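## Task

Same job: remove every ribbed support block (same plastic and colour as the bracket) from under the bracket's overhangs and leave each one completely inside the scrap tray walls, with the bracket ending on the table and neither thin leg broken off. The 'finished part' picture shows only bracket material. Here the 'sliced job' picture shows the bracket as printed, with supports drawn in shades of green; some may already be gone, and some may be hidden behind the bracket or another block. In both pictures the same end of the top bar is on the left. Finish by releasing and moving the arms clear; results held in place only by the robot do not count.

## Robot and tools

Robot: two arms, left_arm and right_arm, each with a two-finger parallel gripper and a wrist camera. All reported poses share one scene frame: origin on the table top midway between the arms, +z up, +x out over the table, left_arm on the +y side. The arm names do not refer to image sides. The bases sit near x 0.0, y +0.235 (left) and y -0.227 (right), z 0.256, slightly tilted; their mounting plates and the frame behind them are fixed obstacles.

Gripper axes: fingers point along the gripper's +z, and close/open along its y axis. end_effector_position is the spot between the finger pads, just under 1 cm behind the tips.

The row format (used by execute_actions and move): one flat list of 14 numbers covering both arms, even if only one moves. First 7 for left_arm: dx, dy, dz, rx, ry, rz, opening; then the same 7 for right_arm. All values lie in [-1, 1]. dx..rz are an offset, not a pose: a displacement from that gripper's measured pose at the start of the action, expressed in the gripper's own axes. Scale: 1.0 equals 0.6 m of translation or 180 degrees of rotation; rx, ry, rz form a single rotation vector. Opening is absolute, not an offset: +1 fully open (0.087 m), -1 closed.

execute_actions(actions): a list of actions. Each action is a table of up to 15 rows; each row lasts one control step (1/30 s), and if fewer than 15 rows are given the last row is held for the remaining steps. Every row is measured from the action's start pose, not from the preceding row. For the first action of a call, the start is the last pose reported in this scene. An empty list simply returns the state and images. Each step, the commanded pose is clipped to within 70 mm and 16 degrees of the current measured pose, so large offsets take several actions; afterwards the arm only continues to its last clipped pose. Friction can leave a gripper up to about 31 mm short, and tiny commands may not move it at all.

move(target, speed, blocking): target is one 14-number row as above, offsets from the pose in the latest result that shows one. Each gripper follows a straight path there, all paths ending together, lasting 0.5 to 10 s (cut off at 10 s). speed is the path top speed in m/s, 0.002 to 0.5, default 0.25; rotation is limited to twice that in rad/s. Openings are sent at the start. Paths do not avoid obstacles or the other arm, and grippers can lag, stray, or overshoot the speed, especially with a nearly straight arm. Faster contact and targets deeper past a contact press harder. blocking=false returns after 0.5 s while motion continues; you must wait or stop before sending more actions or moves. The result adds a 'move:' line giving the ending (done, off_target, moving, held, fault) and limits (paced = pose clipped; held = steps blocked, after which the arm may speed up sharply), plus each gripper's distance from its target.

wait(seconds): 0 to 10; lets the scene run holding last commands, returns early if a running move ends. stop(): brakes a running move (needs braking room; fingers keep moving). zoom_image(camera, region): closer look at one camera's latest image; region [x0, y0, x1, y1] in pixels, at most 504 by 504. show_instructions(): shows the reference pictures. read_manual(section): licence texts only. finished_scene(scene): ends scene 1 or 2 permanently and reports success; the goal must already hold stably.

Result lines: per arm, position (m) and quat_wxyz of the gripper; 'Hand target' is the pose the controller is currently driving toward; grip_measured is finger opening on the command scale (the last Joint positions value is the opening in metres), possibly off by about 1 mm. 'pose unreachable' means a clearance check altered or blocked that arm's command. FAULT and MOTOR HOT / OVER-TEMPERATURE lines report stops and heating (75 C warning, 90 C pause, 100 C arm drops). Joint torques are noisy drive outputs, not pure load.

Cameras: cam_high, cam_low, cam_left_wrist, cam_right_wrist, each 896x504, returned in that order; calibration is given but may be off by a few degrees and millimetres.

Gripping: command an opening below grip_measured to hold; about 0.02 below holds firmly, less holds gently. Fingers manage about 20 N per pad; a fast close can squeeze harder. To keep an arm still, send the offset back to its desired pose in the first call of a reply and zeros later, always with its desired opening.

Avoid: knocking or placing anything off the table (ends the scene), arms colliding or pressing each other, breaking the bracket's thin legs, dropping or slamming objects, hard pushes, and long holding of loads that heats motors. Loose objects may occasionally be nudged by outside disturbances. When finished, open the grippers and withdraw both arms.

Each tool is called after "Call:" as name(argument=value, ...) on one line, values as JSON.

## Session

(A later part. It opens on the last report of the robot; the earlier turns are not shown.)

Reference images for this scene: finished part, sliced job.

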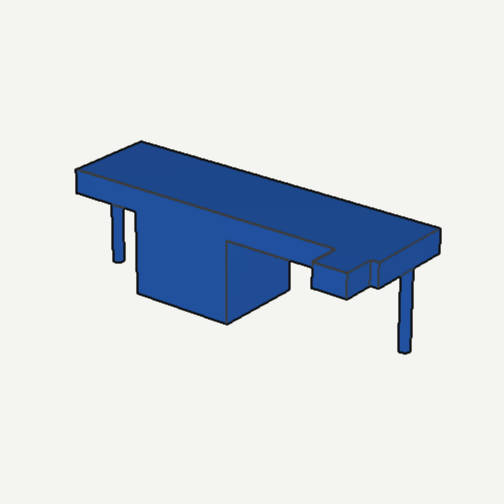

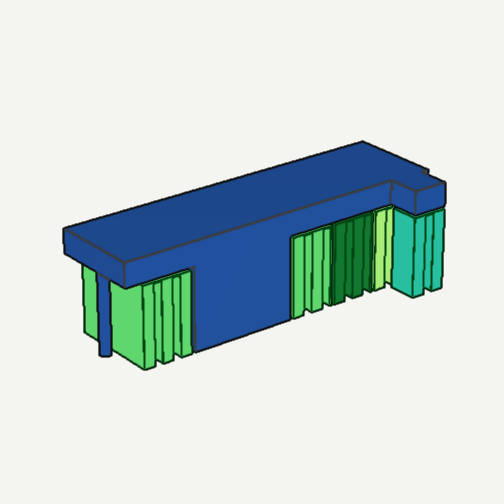

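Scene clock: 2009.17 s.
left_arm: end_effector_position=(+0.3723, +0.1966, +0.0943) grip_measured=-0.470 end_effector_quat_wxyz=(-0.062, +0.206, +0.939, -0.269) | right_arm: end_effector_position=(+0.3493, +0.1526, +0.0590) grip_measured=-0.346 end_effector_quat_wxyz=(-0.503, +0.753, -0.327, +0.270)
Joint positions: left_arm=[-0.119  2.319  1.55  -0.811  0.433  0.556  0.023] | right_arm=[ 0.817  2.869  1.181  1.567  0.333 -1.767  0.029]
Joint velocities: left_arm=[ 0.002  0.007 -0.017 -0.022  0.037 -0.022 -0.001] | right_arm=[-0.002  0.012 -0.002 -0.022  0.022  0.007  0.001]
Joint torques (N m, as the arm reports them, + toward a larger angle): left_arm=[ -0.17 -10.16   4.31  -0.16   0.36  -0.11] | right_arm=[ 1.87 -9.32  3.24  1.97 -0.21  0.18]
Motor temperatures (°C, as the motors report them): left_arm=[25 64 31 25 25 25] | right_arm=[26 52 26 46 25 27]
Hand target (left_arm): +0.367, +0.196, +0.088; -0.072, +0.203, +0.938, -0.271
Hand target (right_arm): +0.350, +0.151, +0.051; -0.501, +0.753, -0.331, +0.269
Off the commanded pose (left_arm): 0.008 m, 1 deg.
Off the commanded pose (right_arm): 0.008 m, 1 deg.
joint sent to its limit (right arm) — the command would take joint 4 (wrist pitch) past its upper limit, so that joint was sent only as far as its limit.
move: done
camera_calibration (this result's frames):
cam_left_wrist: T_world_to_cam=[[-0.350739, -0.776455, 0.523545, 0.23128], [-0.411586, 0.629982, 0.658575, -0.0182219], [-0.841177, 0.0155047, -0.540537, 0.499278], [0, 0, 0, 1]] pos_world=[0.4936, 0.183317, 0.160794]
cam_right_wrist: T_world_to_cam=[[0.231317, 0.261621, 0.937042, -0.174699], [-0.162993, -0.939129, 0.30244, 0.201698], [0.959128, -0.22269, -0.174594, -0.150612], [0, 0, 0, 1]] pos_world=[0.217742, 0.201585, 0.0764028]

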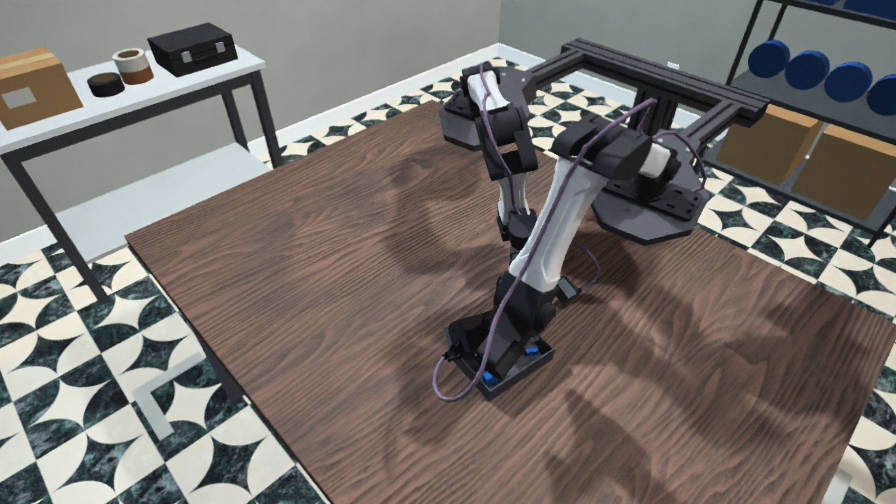

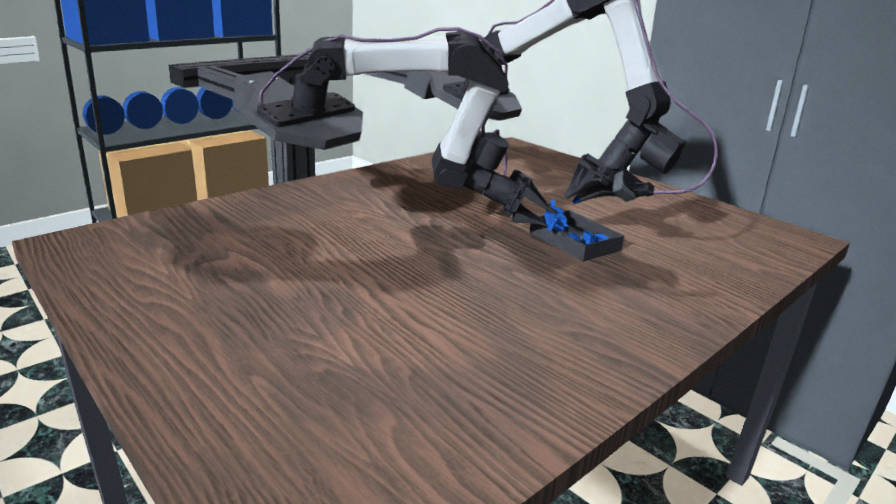

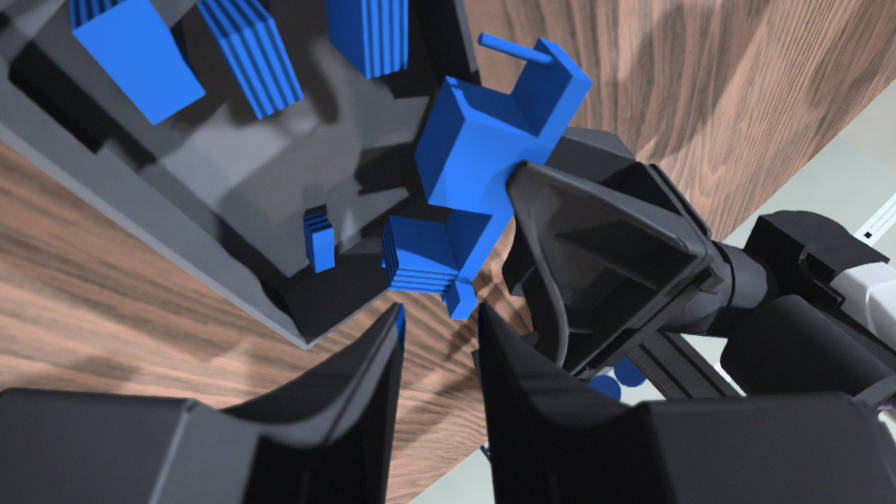

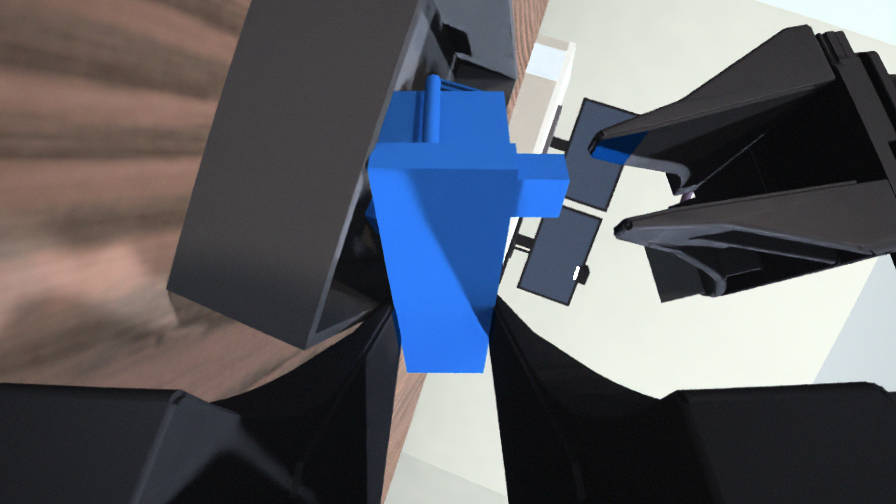

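Call:
move(target=[0.012,0.002,0.03,0,0,0,-0.61, 0,0.015,0,0,0,0,-0.40], speed=0.03)

Call:
zoom_image(camera="cam_left_wrist", region=[350, 200, 550, 360])

Scene clock: 2061.37 s.
left_arm: end_effector_position=(+0.3726, +0.1962, +0.0871) grip_measured=-0.610 end_effector_quat_wxyz=(-0.051, +0.208, +0.940, -0.265) | right_arm: end_effector_position=(+0.3493, +0.1526, +0.0590) grip_measured=-0.346 end_effector_quat_wxyz=(-0.503, +0.753, -0.327, +0.270)
Joint positions: left_arm=[-0.119  2.319  1.522 -0.758  0.433  0.554  0.017] | right_arm=[ 0.817  2.869  1.181  1.567  0.333 -1.767  0.029]
Joint velocities: left_arm=[-0.012 -0.007 -0.027  0.007  0.081 -0.037  0.   ] | right_arm=[-0.012  0.002 -0.002  0.051  0.051 -0.007  0.001]
Joint torques (N m, as the arm reports them, + toward a larger angle): left_arm=[ -0.97 -10.24   2.06   0.04   0.35  -0.21] | right_arm=[ 2.   -9.28  2.34  1.97 -0.18  0.18]
Motor temperatures (°C, as the motors report them): left_arm=[25 64 31 25 26 25] | right_arm=[26 50 26 46 25 27]
Hand target (left_arm): +0.362, +0.192, +0.079; -0.062, +0.206, +0.939, -0.269
Hand target (right_arm): +0.347, +0.150, +0.051; -0.498, +0.756, -0.330, +0.268
Off the commanded pose (left_arm): 0.014 m, 1 deg.
Off the commanded pose (right_arm): 0.009 m, 0 deg.
joint sent to its limit (right arm) — the command would take joint 4 (wrist pitch) past its upper limit, so that joint was sent only as far as its limit.
move: off_target (left_arm)
camera_calibration (this result's frames):
cam_left_wrist: T_world_to_cam=[[-0.361368, -0.778207, 0.513622, 0.240036], [-0.428523, 0.627836, 0.649761, -0.00559806], [-0.828119, 0.0147038, -0.56036, 0.492587], [0, 0, 0, 1]] pos_world=[0.492263, 0.18307, 0.156375]
cam_right_wrist: T_world_to_cam=[[0.231317, 0.261621, 0.937042, -0.174699], [-0.162993, -0.939129, 0.30244, 0.201698], [0.959128, -0.22269, -0.174594, -0.150612], [0, 0, 0, 1]] pos_world=[0.217742, 0.201585, 0.0764028]

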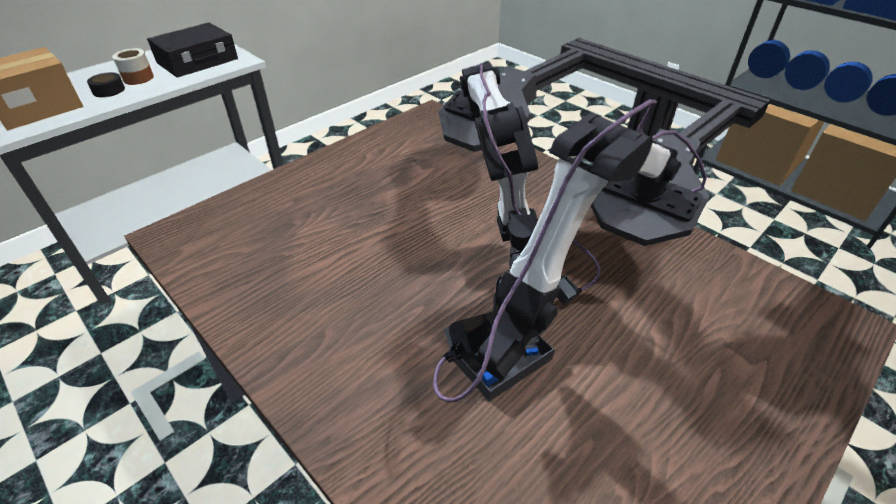

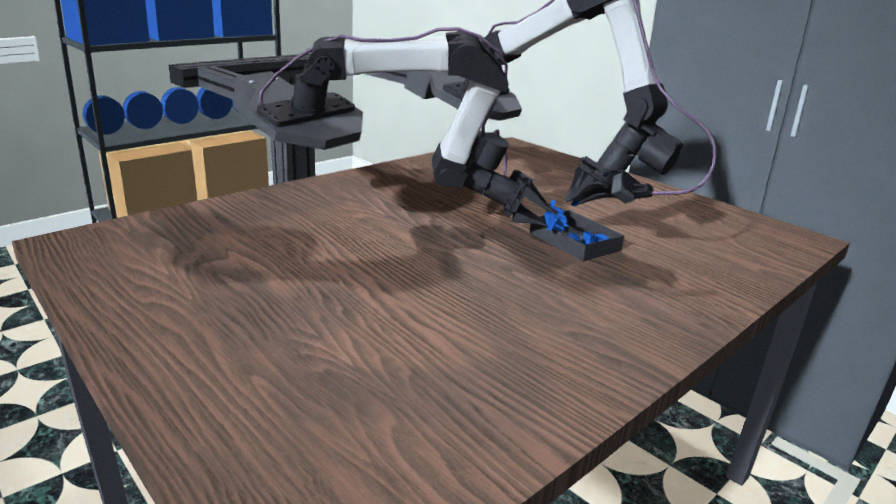

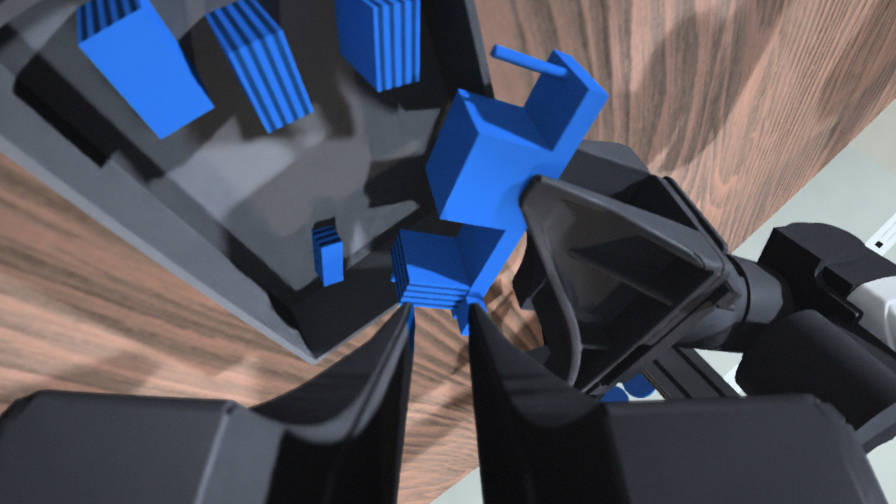

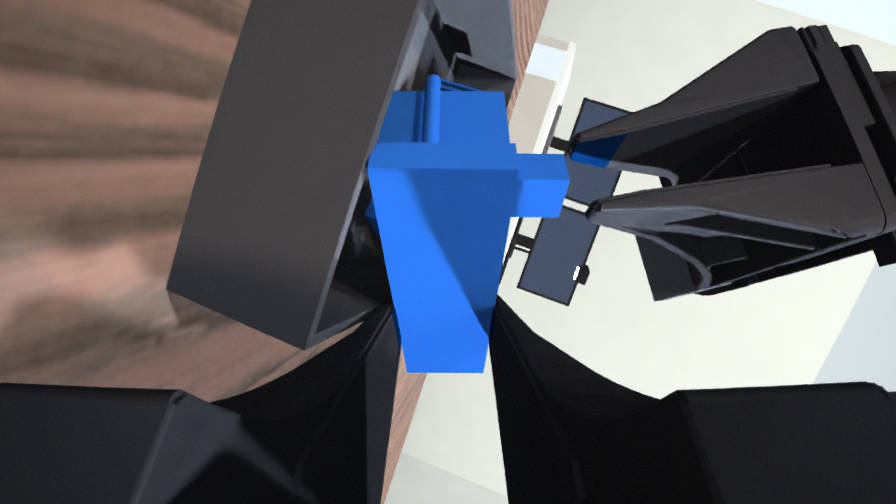

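Region (350, 200, 550, 360) of cam_left_wrist's 896x504 image, scaled by 2.520, with more detail than that image has; it fills the top 403 rows of this view, and the rest is white.

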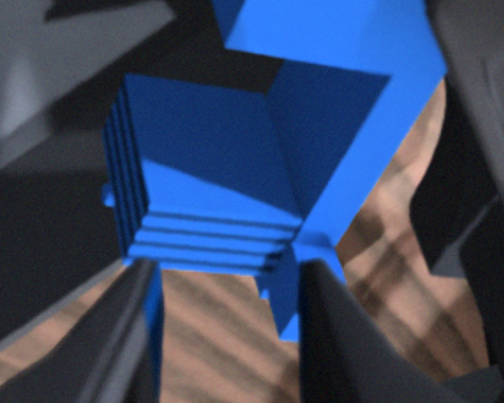

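Call:
execute_actions(actions=[])

Scene clock: 2070.03 s.
left_arm: end_effector_position=(+0.3730, +0.1962, +0.0869) grip_measured=-0.610 end_effector_quat_wxyz=(-0.050, +0.208, +0.940, -0.265) | right_arm: end_effector_position=(+0.3493, +0.1526, +0.0590) grip_measured=-0.346 end_effector_quat_wxyz=(-0.503, +0.753, -0.327, +0.270)
Joint positions: left_arm=[-0.119  2.319  1.522 -0.757  0.433  0.554  0.017] | right_arm=[ 0.817  2.869  1.181  1.567  0.333 -1.767  0.029]
Joint velocities: left_arm=[ 0.007  0.002 -0.022 -0.081  0.007 -0.022  0.   ] | right_arm=[ 0.012  0.002  0.002 -0.037  0.051  0.022  0.   ]
Joint torques (N m, as the arm reports them, + toward a larger angle): left_arm=[ -0.98 -10.18   2.01   0.06   0.38  -0.2 ] | right_arm=[ 2.09 -9.3   2.29  1.97 -0.2   0.14]
Motor temperatures (°C, as the motors report them): left_arm=[25 64 31 25 26 25] | right_arm=[26 50 26 46 25 27]
Hand target (left_arm): +0.362, +0.192, +0.079; -0.062, +0.206, +0.939, -0.269
Hand target (right_arm): +0.347, +0.150, +0.051; -0.498, +0.756, -0.330, +0.268
Off the commanded pose (left_arm): 0.014 m, 1 deg.
Off the commanded pose (right_arm): 0.009 m, 0 deg.
camera_calibration (this result's frames):
cam_left_wrist: T_world_to_cam=[[-0.362269, -0.778306, 0.512836, 0.240726], [-0.429818, 0.627713, 0.649025, -0.00473513], [-0.827054, 0.0146961, -0.561931, 0.492578], [0, 0, 0, 1]] pos_world=[0.492561, 0.183092, 0.156416]
cam_right_wrist: T_world_to_cam=[[0.231317, 0.261621, 0.937042, -0.174699], [-0.162993, -0.939129, 0.30244, 0.201698], [0.959128, -0.22269, -0.174594, -0.150612], [0, 0, 0, 1]] pos_world=[0.217742, 0.201585, 0.0764028]

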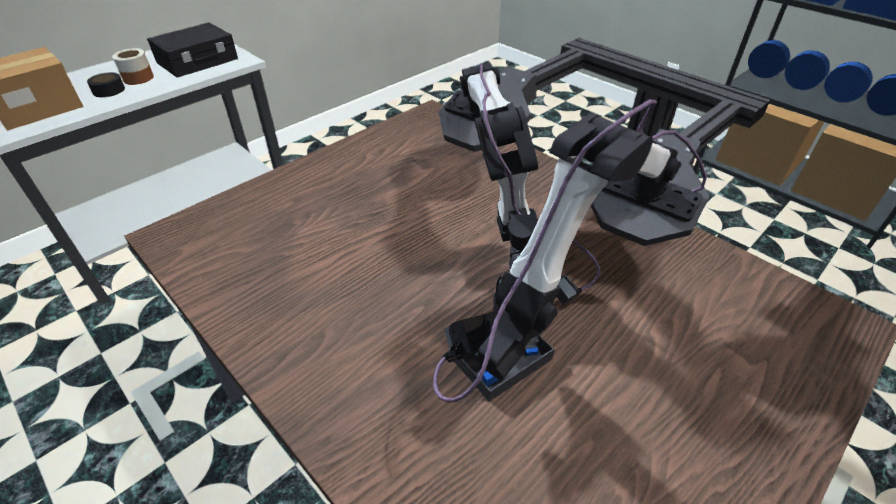

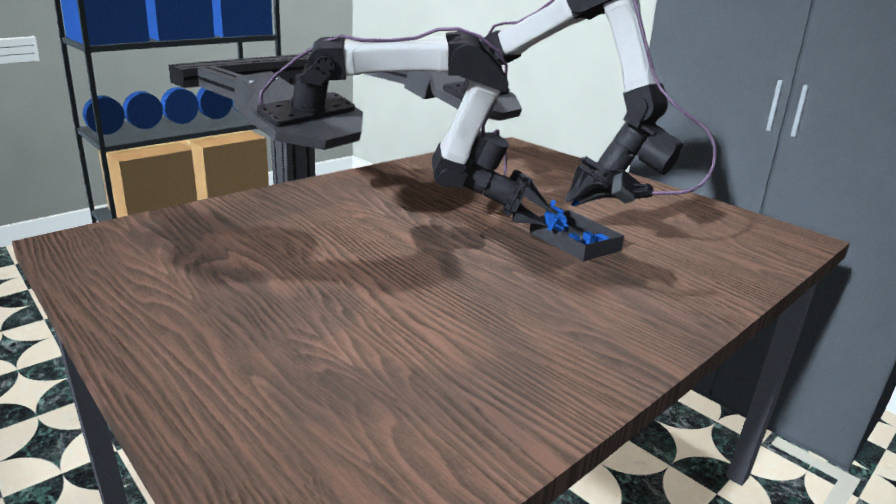

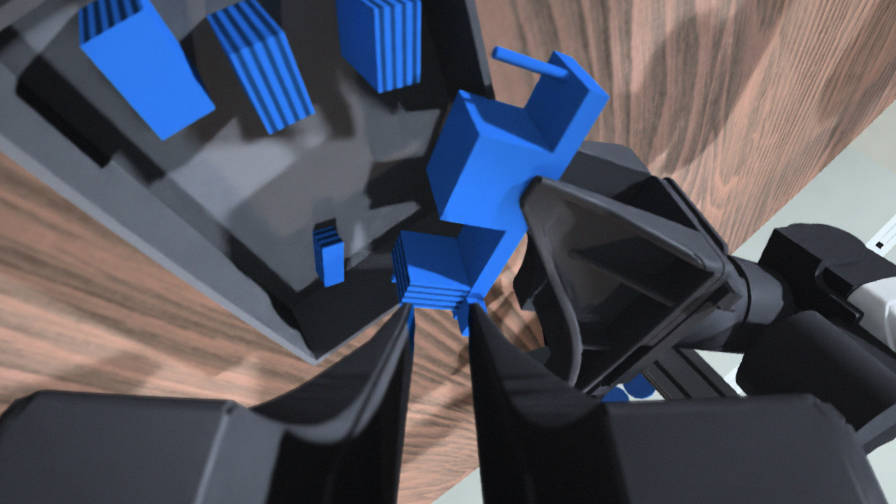

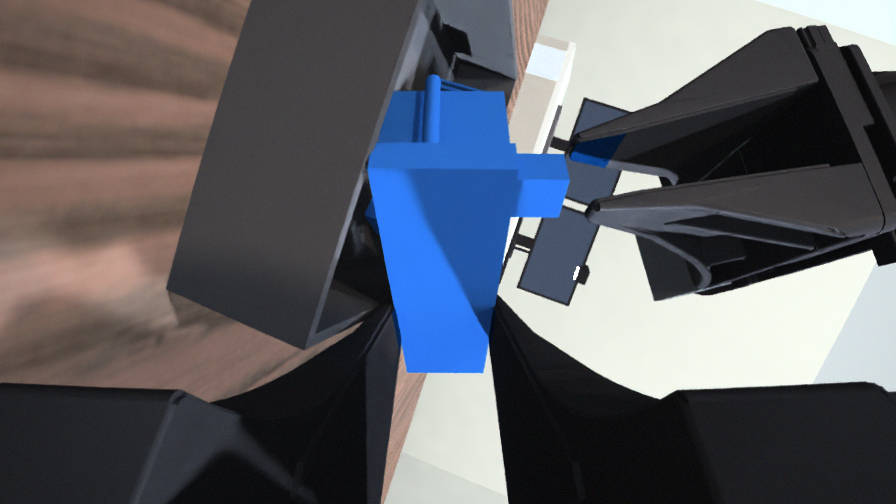

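Call:
zoom_image(camera="cam_left_wrist", region=[350, 200, 550, 360])

Call:
zoom_image(camera="cam_right_wrist", region=[350, 50, 700, 300])

Region (350, 200, 550, 360) of cam_left_wrist's 896x504 image, scaled by 2.520, with more detail than that image has; it fills the top 403 rows of this view, and the rest is white.

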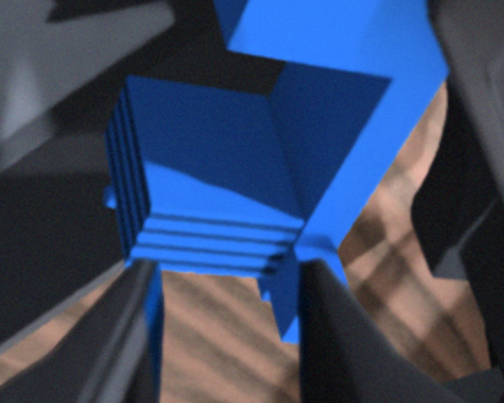

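Region (350, 50, 700, 300) of cam_right_wrist's 896x504 image, scaled by 1.440, with more detail than that image has; it fills the top 360 rows of this view, and the rest is white.

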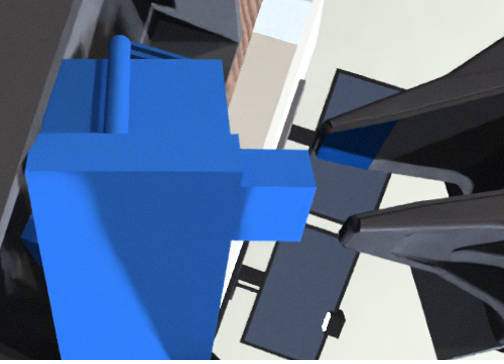

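Call:
execute_actions(actions=[[[0.0068,-0.001,0.0124,0.0033,0.0056,-0.0015,-0.61,0,0.015,0,0,0,0,-0.40],[0.0055,-0.0037,0.0137,0.0036,0.0062,0.0,-0.61,0,0.015,0,0,0,0,-0.40],[0.0043,-0.0064,0.0151,0.0038,0.0069,0.0015,-0.61,0,0.015,0,0,0,0,-0.40],[0.0036,-0.0078,0.0158,0.004,0.0072,0.0023,-0.61,0,0.015,0,0,0,0,-0.40],[0.003,-0.0091,0.0164,0.0041,0.0075,0.003,-0.61,0,0.015,0,0,0,0,-0.40],[0.0024,-0.0105,0.0171,0.0043,0.0078,0.0038,-0.61,0,0.015,0,0,0,0,-0.40],[0.0018,-0.0118,0.0178,0.0044,0.0081,0.0045,-0.61,0,0.015,0,0,0,0,-0.40]]])

Call:
zoom_image(camera="cam_left_wrist", region=[350, 200, 550, 360])

Scene clock: 2096.07 s.
left_arm: end_effector_position=(+0.3725, +0.1892, +0.0875) grip_measured=-0.610 end_effector_quat_wxyz=(-0.051, +0.217, +0.938, -0.267) | right_arm: end_effector_position=(+0.3493, +0.1526, +0.0590) grip_measured=-0.346 end_effector_quat_wxyz=(-0.503, +0.753, -0.327, +0.270)
Joint positions: left_arm=[-0.138  2.319  1.522 -0.757  0.433  0.554  0.017] | right_arm=[ 0.817  2.869  1.181  1.567  0.333 -1.767  0.029]
Joint velocities: left_arm=[-0.002 -0.007 -0.007  0.022 -0.051 -0.066  0.   ] | right_arm=[-0.002 -0.022 -0.007  0.022  0.051  0.037 -0.001]
Joint torques (N m, as the arm reports them, + toward a larger angle): left_arm=[-1.17 -9.96  4.53 -0.12  0.35 -0.12] | right_arm=[ 2.   -9.34  2.38  1.96 -0.21  0.17]
Motor temperatures (°C, as the motors report them): left_arm=[25 64 30 25 26 25] | right_arm=[26 50 26 46 25 27]
Hand target (left_arm): +0.367, +0.186, +0.082; -0.061, +0.218, +0.936, -0.269
Hand target (right_arm): +0.347, +0.150, +0.051; -0.498, +0.756, -0.330, +0.268
Off the commanded pose (left_arm): 0.009 m, 1 deg.
Off the commanded pose (right_arm): 0.009 m, 0 deg.
joint sent to its limit (right arm) — the command would take joint 4 (wrist pitch) past its upper limit, so that joint was sent only as far as its limit.
camera_calibration (this result's frames):
cam_left_wrist: T_world_to_cam=[[-0.376496, -0.76925, 0.516242, 0.238024], [-0.419475, 0.638402, 0.645356, -0.00652873], [-0.82601, 0.0264233, -0.563036, 0.490081], [0, 0, 0, 1]] pos_world=[0.491688, 0.174318, 0.157269]
cam_right_wrist: T_world_to_cam=[[0.231317, 0.261621, 0.937042, -0.174699], [-0.162993, -0.939129, 0.30244, 0.201698], [0.959128, -0.22269, -0.174594, -0.150612], [0, 0, 0, 1]] pos_world=[0.217742, 0.201585, 0.0764028]

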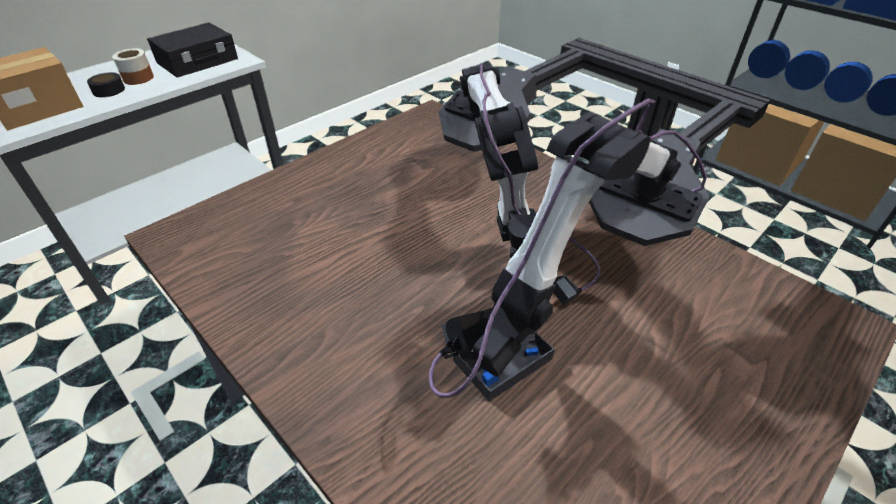

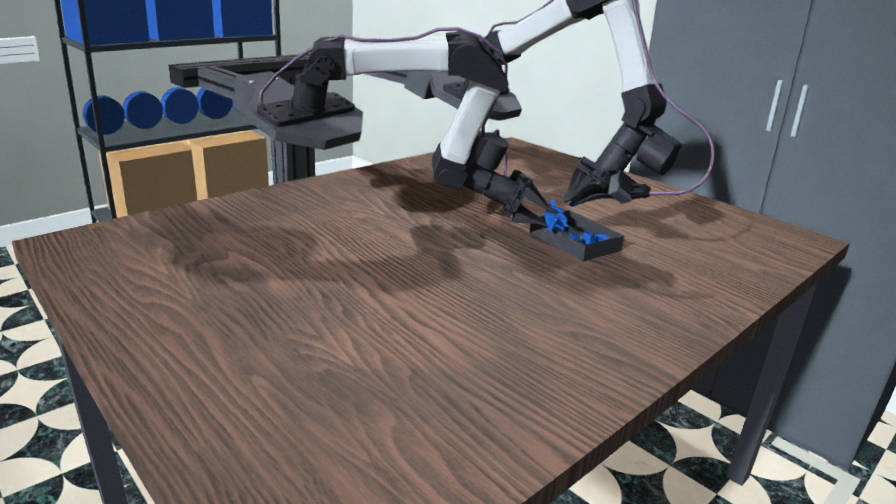

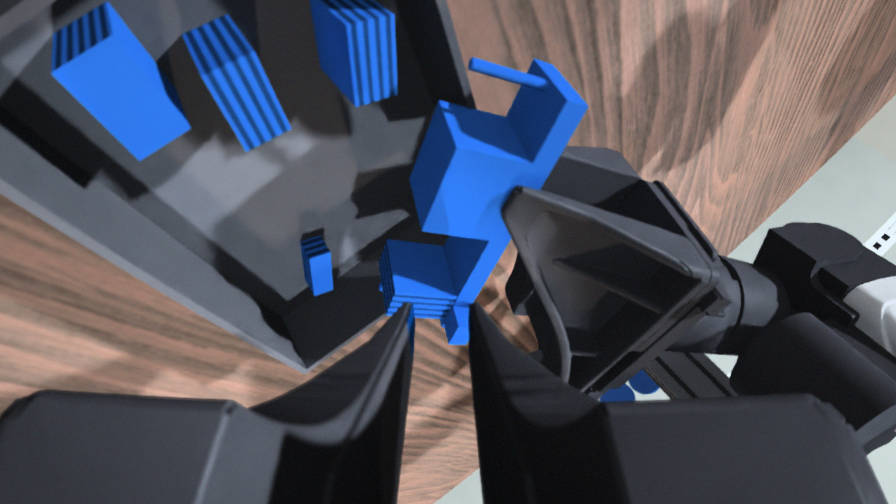

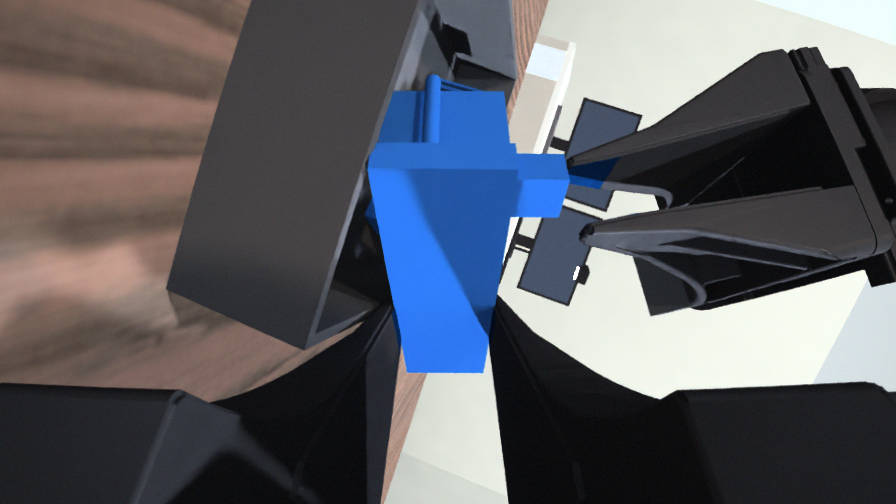

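Region (350, 200, 550, 360) of cam_left_wrist's 896x504 image, scaled by 2.520, with more detail than that image has; it fills the top 403 rows of this view, and the rest is white.

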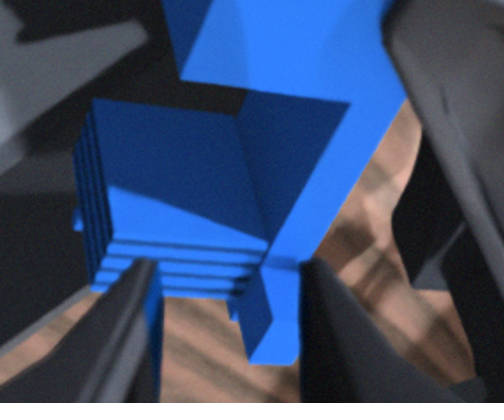

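Call:
execute_actions(actions=[[[0.0100,0.0021,0.0135,0.0037,0.0060,-0.0038,-0.61,0,0.015,0,0,0,0,-0.40],[0.0100,0.0021,0.0135,0.0037,0.0060,-0.0038,-0.61,0,0.015,0,0,0,0,-0.40],[0.0120,0.0025,0.0162,0.0044,0.0071,-0.0045,-0.61,0,0.015,0,0,0,0,-0.40],[0.0120,0.0025,0.0162,0.0044,0.0071,-0.0045,-0.61,0,0.015,0,0,0,0,-0.40],[0.0140,0.0029,0.0190,0.0052,0.0083,-0.0053,-0.61,0,0.015,0,0,0,0,-0.40],[0.0140,0.0029,0.0190,0.0052,0.0083,-0.0053,-0.61,0,0.015,0,0,0,0,-0.40],[0.0152,0.0032,0.0206,0.0056,0.0090,-0.0057,-0.61,0,0.015,0,0,0,0,-0.40],[0.0152,0.0032,0.0206,0.0056,0.0090,-0.0057,-0.61,0,0.015,0,0,0,0,-0.40],[0.0164,0.0034,0.0222,0.0061,0.0098,-0.0062,-0.61,0,0.015,0,0,0,0,-0.40],[0.0164,0.0034,0.0222,0.0061,0.0098,-0.0062,-0.61,0,0.015,0,0,0,0,-0.40],[0.0176,0.0037,0.0238,0.0065,0.0105,-0.0066,-0.61,0,0.015,0,0,0,0,-0.40]]])

Call:
zoom_image(camera="cam_left_wrist", region=[350, 200, 550, 360])

Scene clock: 2120.17 s.
left_arm: end_effector_position=(+0.3695, +0.1889, +0.0844) grip_measured=-0.610 end_effector_quat_wxyz=(-0.056, +0.216, +0.937, -0.268) | right_arm: end_effector_position=(+0.3493, +0.1526, +0.0590) grip_measured=-0.346 end_effector_quat_wxyz=(-0.503, +0.753, -0.327, +0.270)
Joint positions: left_arm=[-0.138  2.33   1.522 -0.757  0.433  0.554  0.017] | right_arm=[ 0.817  2.869  1.181  1.567  0.333 -1.767  0.029]
Joint velocities: left_arm=[-0.002  0.076 -0.022 -0.022  0.051 -0.022 -0.   ] | right_arm=[ 0.017  0.007 -0.002  0.037 -0.037 -0.007 -0.001]
Joint torques (N m, as the arm reports them, + toward a larger angle): left_arm=[-0.14 -9.34  4.15 -0.11  0.36 -0.12] | right_arm=[ 1.99 -9.45  2.26  1.97 -0.18  0.13]
Motor temperatures (°C, as the motors report them): left_arm=[25 63 31 25 26 25] | right_arm=[26 50 26 46 25 27]
Hand target (left_arm): +0.360, +0.189, +0.074; -0.071, +0.211, +0.936, -0.272
Hand target (right_arm): +0.347, +0.150, +0.051; -0.498, +0.756, -0.330, +0.268
Off the commanded pose (left_arm): 0.014 m, 2 deg.
Off the commanded pose (right_arm): 0.009 m, 0 deg.
joint sent to its limit (right arm) — the command would take joint 4 (wrist pitch) past its upper limit, so that joint was sent only as far as its limit.
camera_calibration (this result's frames):
cam_left_wrist: T_world_to_cam=[[-0.371425, -0.768759, 0.520628, 0.235966], [-0.412203, 0.638984, 0.649452, -0.00866227], [-0.831945, 0.0266184, -0.55422, 0.487285], [0, 0, 0, 1]] pos_world=[0.489468, 0.173965, 0.152839]
cam_right_wrist: T_world_to_cam=[[0.231317, 0.261621, 0.937042, -0.174699], [-0.162993, -0.939129, 0.30244, 0.201698], [0.959128, -0.22269, -0.174594, -0.150612], [0, 0, 0, 1]] pos_world=[0.217742, 0.201585, 0.0764028]

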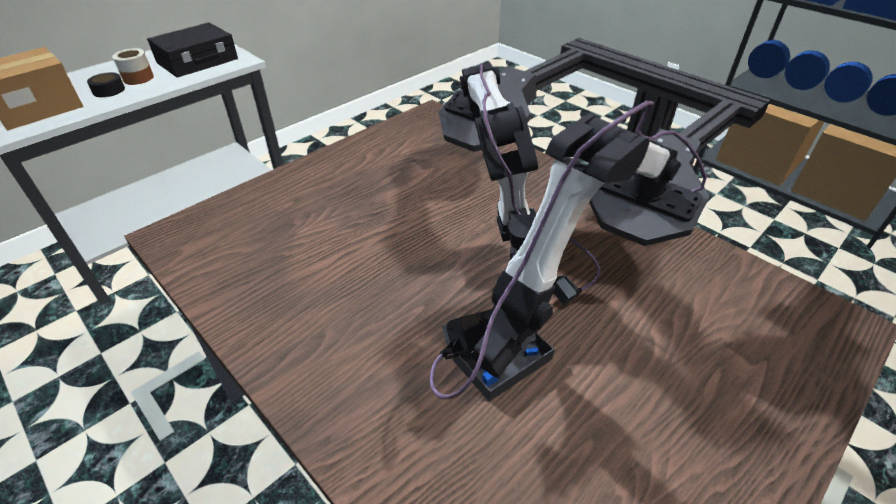

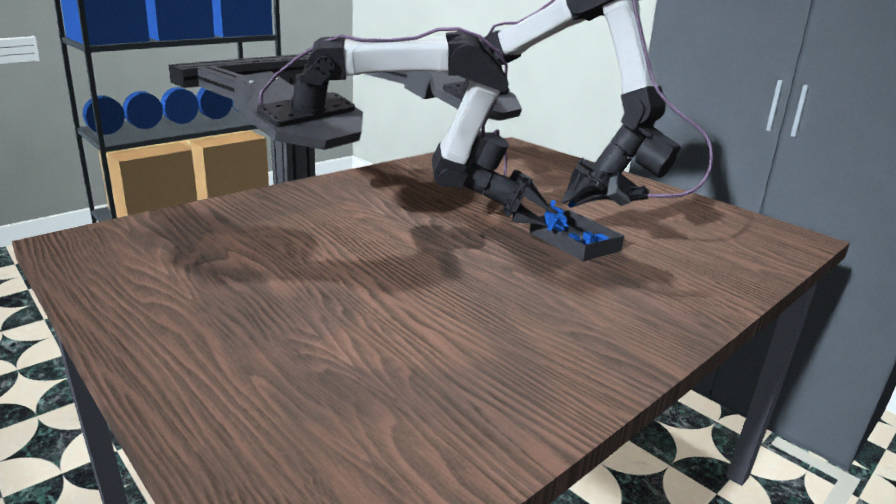

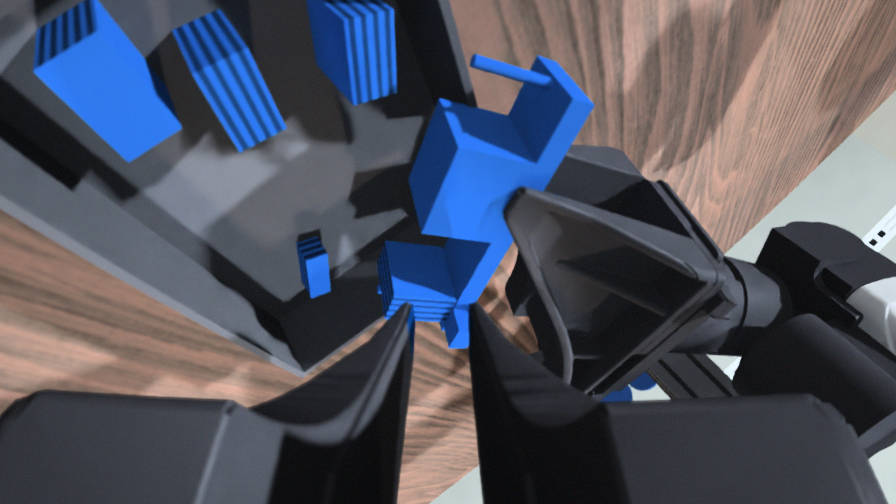

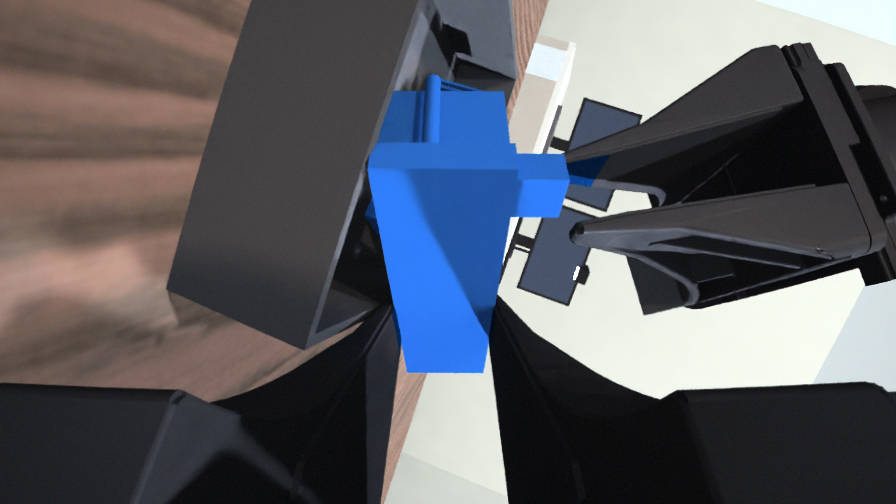

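Region (350, 200, 550, 360) of cam_left_wrist's 896x504 image, scaled by 2.520, with more detail than that image has; it fills the top 403 rows of this view, and the rest is white.

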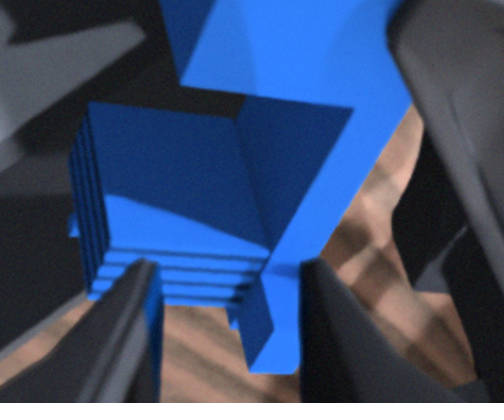

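Call:
execute_actions(actions=[[[0.0100,0.0021,0.0135,0.0037,0.0060,-0.0038,-0.61,0,0.015,0,0,0,0,-0.40]]])

Call:
zoom_image(camera="cam_left_wrist", region=[350, 200, 550, 360])

Call:
zoom_image(camera="cam_right_wrist", region=[400, 60, 700, 280])

Scene clock: 2125.70 s.
left_arm: end_effector_position=(+0.3683, +0.1887, +0.0830) grip_measured=-0.610 end_effector_quat_wxyz=(-0.058, +0.215, +0.937, -0.269) | right_arm: end_effector_position=(+0.3493, +0.1526, +0.0590) grip_measured=-0.346 end_effector_quat_wxyz=(-0.503, +0.753, -0.327, +0.270)
Joint positions: left_arm=[-0.138  2.334  1.522 -0.757  0.433  0.554  0.017] | right_arm=[ 0.817  2.869  1.181  1.567  0.333 -1.767  0.029]
Joint velocities: left_arm=[ 0.017  0.002 -0.002 -0.066 -0.022  0.022 -0.001] | right_arm=[-0.002  0.002 -0.002 -0.037 -0.007  0.022 -0.   ]
Joint torques (N m, as the arm reports them, + toward a larger angle): left_arm=[-0.24 -9.94  4.32 -0.13  0.36 -0.1 ] | right_arm=[ 1.98 -9.28  2.31  1.95 -0.18  0.15]
Motor temperatures (°C, as the motors report them): left_arm=[25 63 31 25 26 25] | right_arm=[26 50 26 46 25 27]
Hand target (left_arm): +0.363, +0.189, +0.077; -0.068, +0.212, +0.936, -0.271
Hand target (right_arm): +0.347, +0.150, +0.051; -0.498, +0.756, -0.330, +0.268
Off the commanded pose (left_arm): 0.008 m, 1 deg.
Off the commanded pose (right_arm): 0.009 m, 0 deg.
joint sent to its limit (right arm) — the command would take joint 4 (wrist pitch) past its upper limit, so that joint was sent only as far as its limit.
camera_calibration (this result's frames):
cam_left_wrist: T_world_to_cam=[[-0.369237, -0.768549, 0.52249, 0.235089], [-0.409073, 0.639233, 0.651183, -0.00956886], [-0.83446, 0.0267045, -0.550422, 0.486078], [0, 0, 0, 1]] pos_world=[0.488502, 0.173814, 0.150947]
cam_right_wrist: T_world_to_cam=[[0.231317, 0.261621, 0.937042, -0.174699], [-0.162993, -0.939129, 0.30244, 0.201698], [0.959128, -0.22269, -0.174594, -0.150612], [0, 0, 0, 1]] pos_world=[0.217742, 0.201585, 0.0764028]

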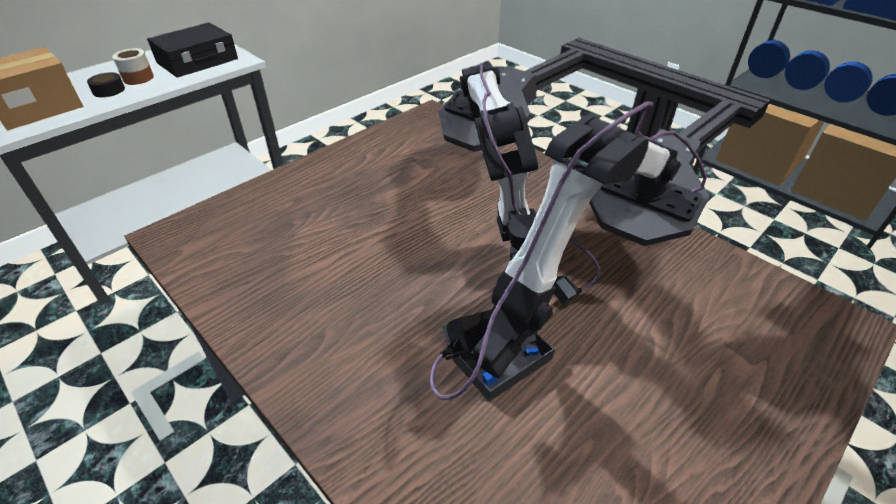

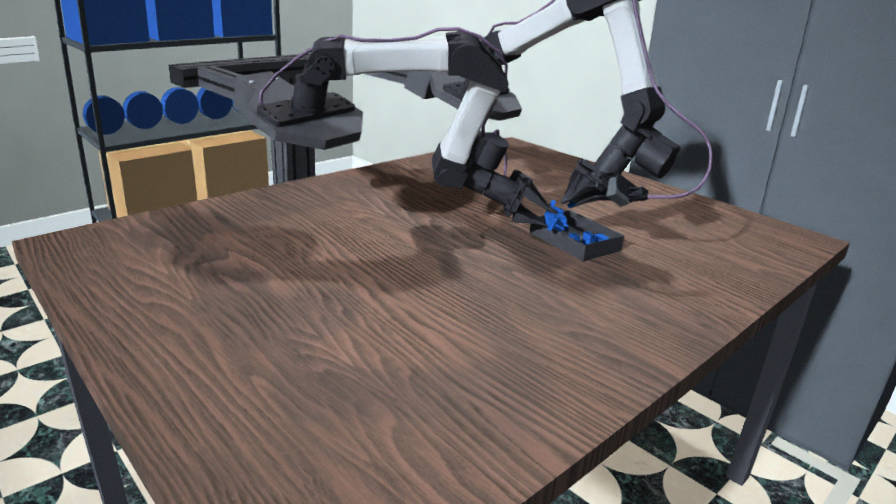

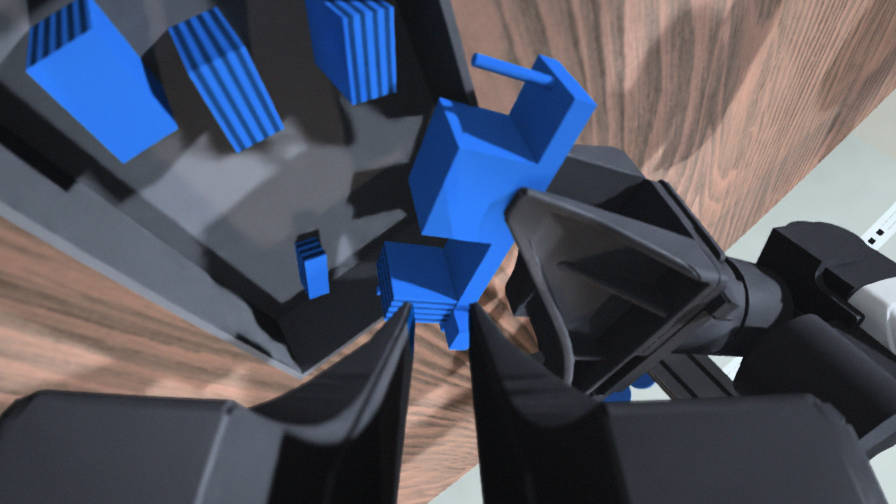

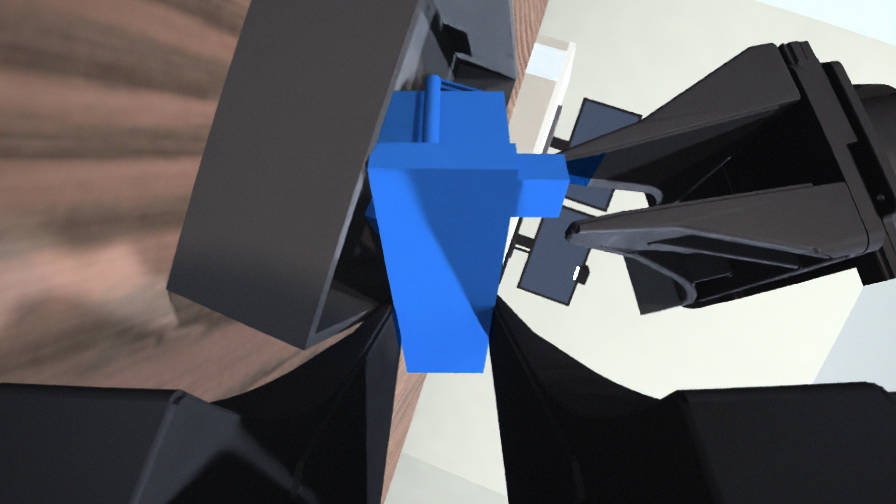

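Region (350, 200, 550, 360) of cam_left_wrist's 896x504 image, scaled by 2.520, with more detail than that image has; it fills the top 403 rows of this view, and the rest is white.

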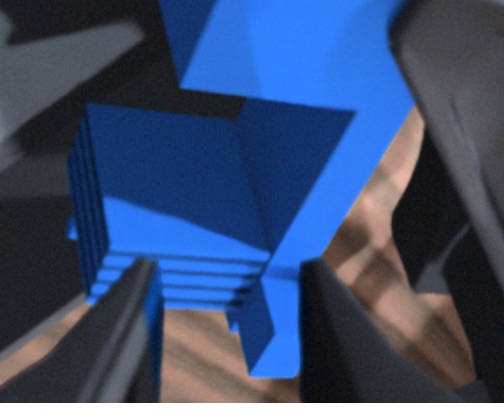

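Region (400, 60, 700, 280) of cam_right_wrist's 896x504 image, scaled by 1.680, with more detail than that image has; it fills the top 370 rows of this view, and the rest is white.

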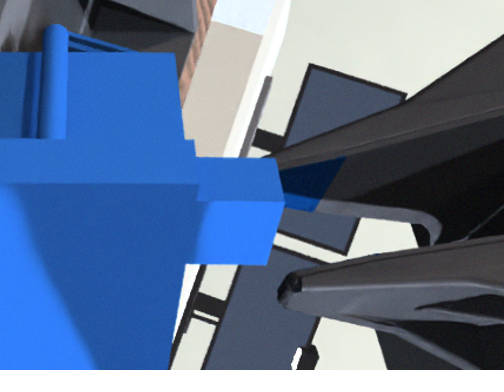

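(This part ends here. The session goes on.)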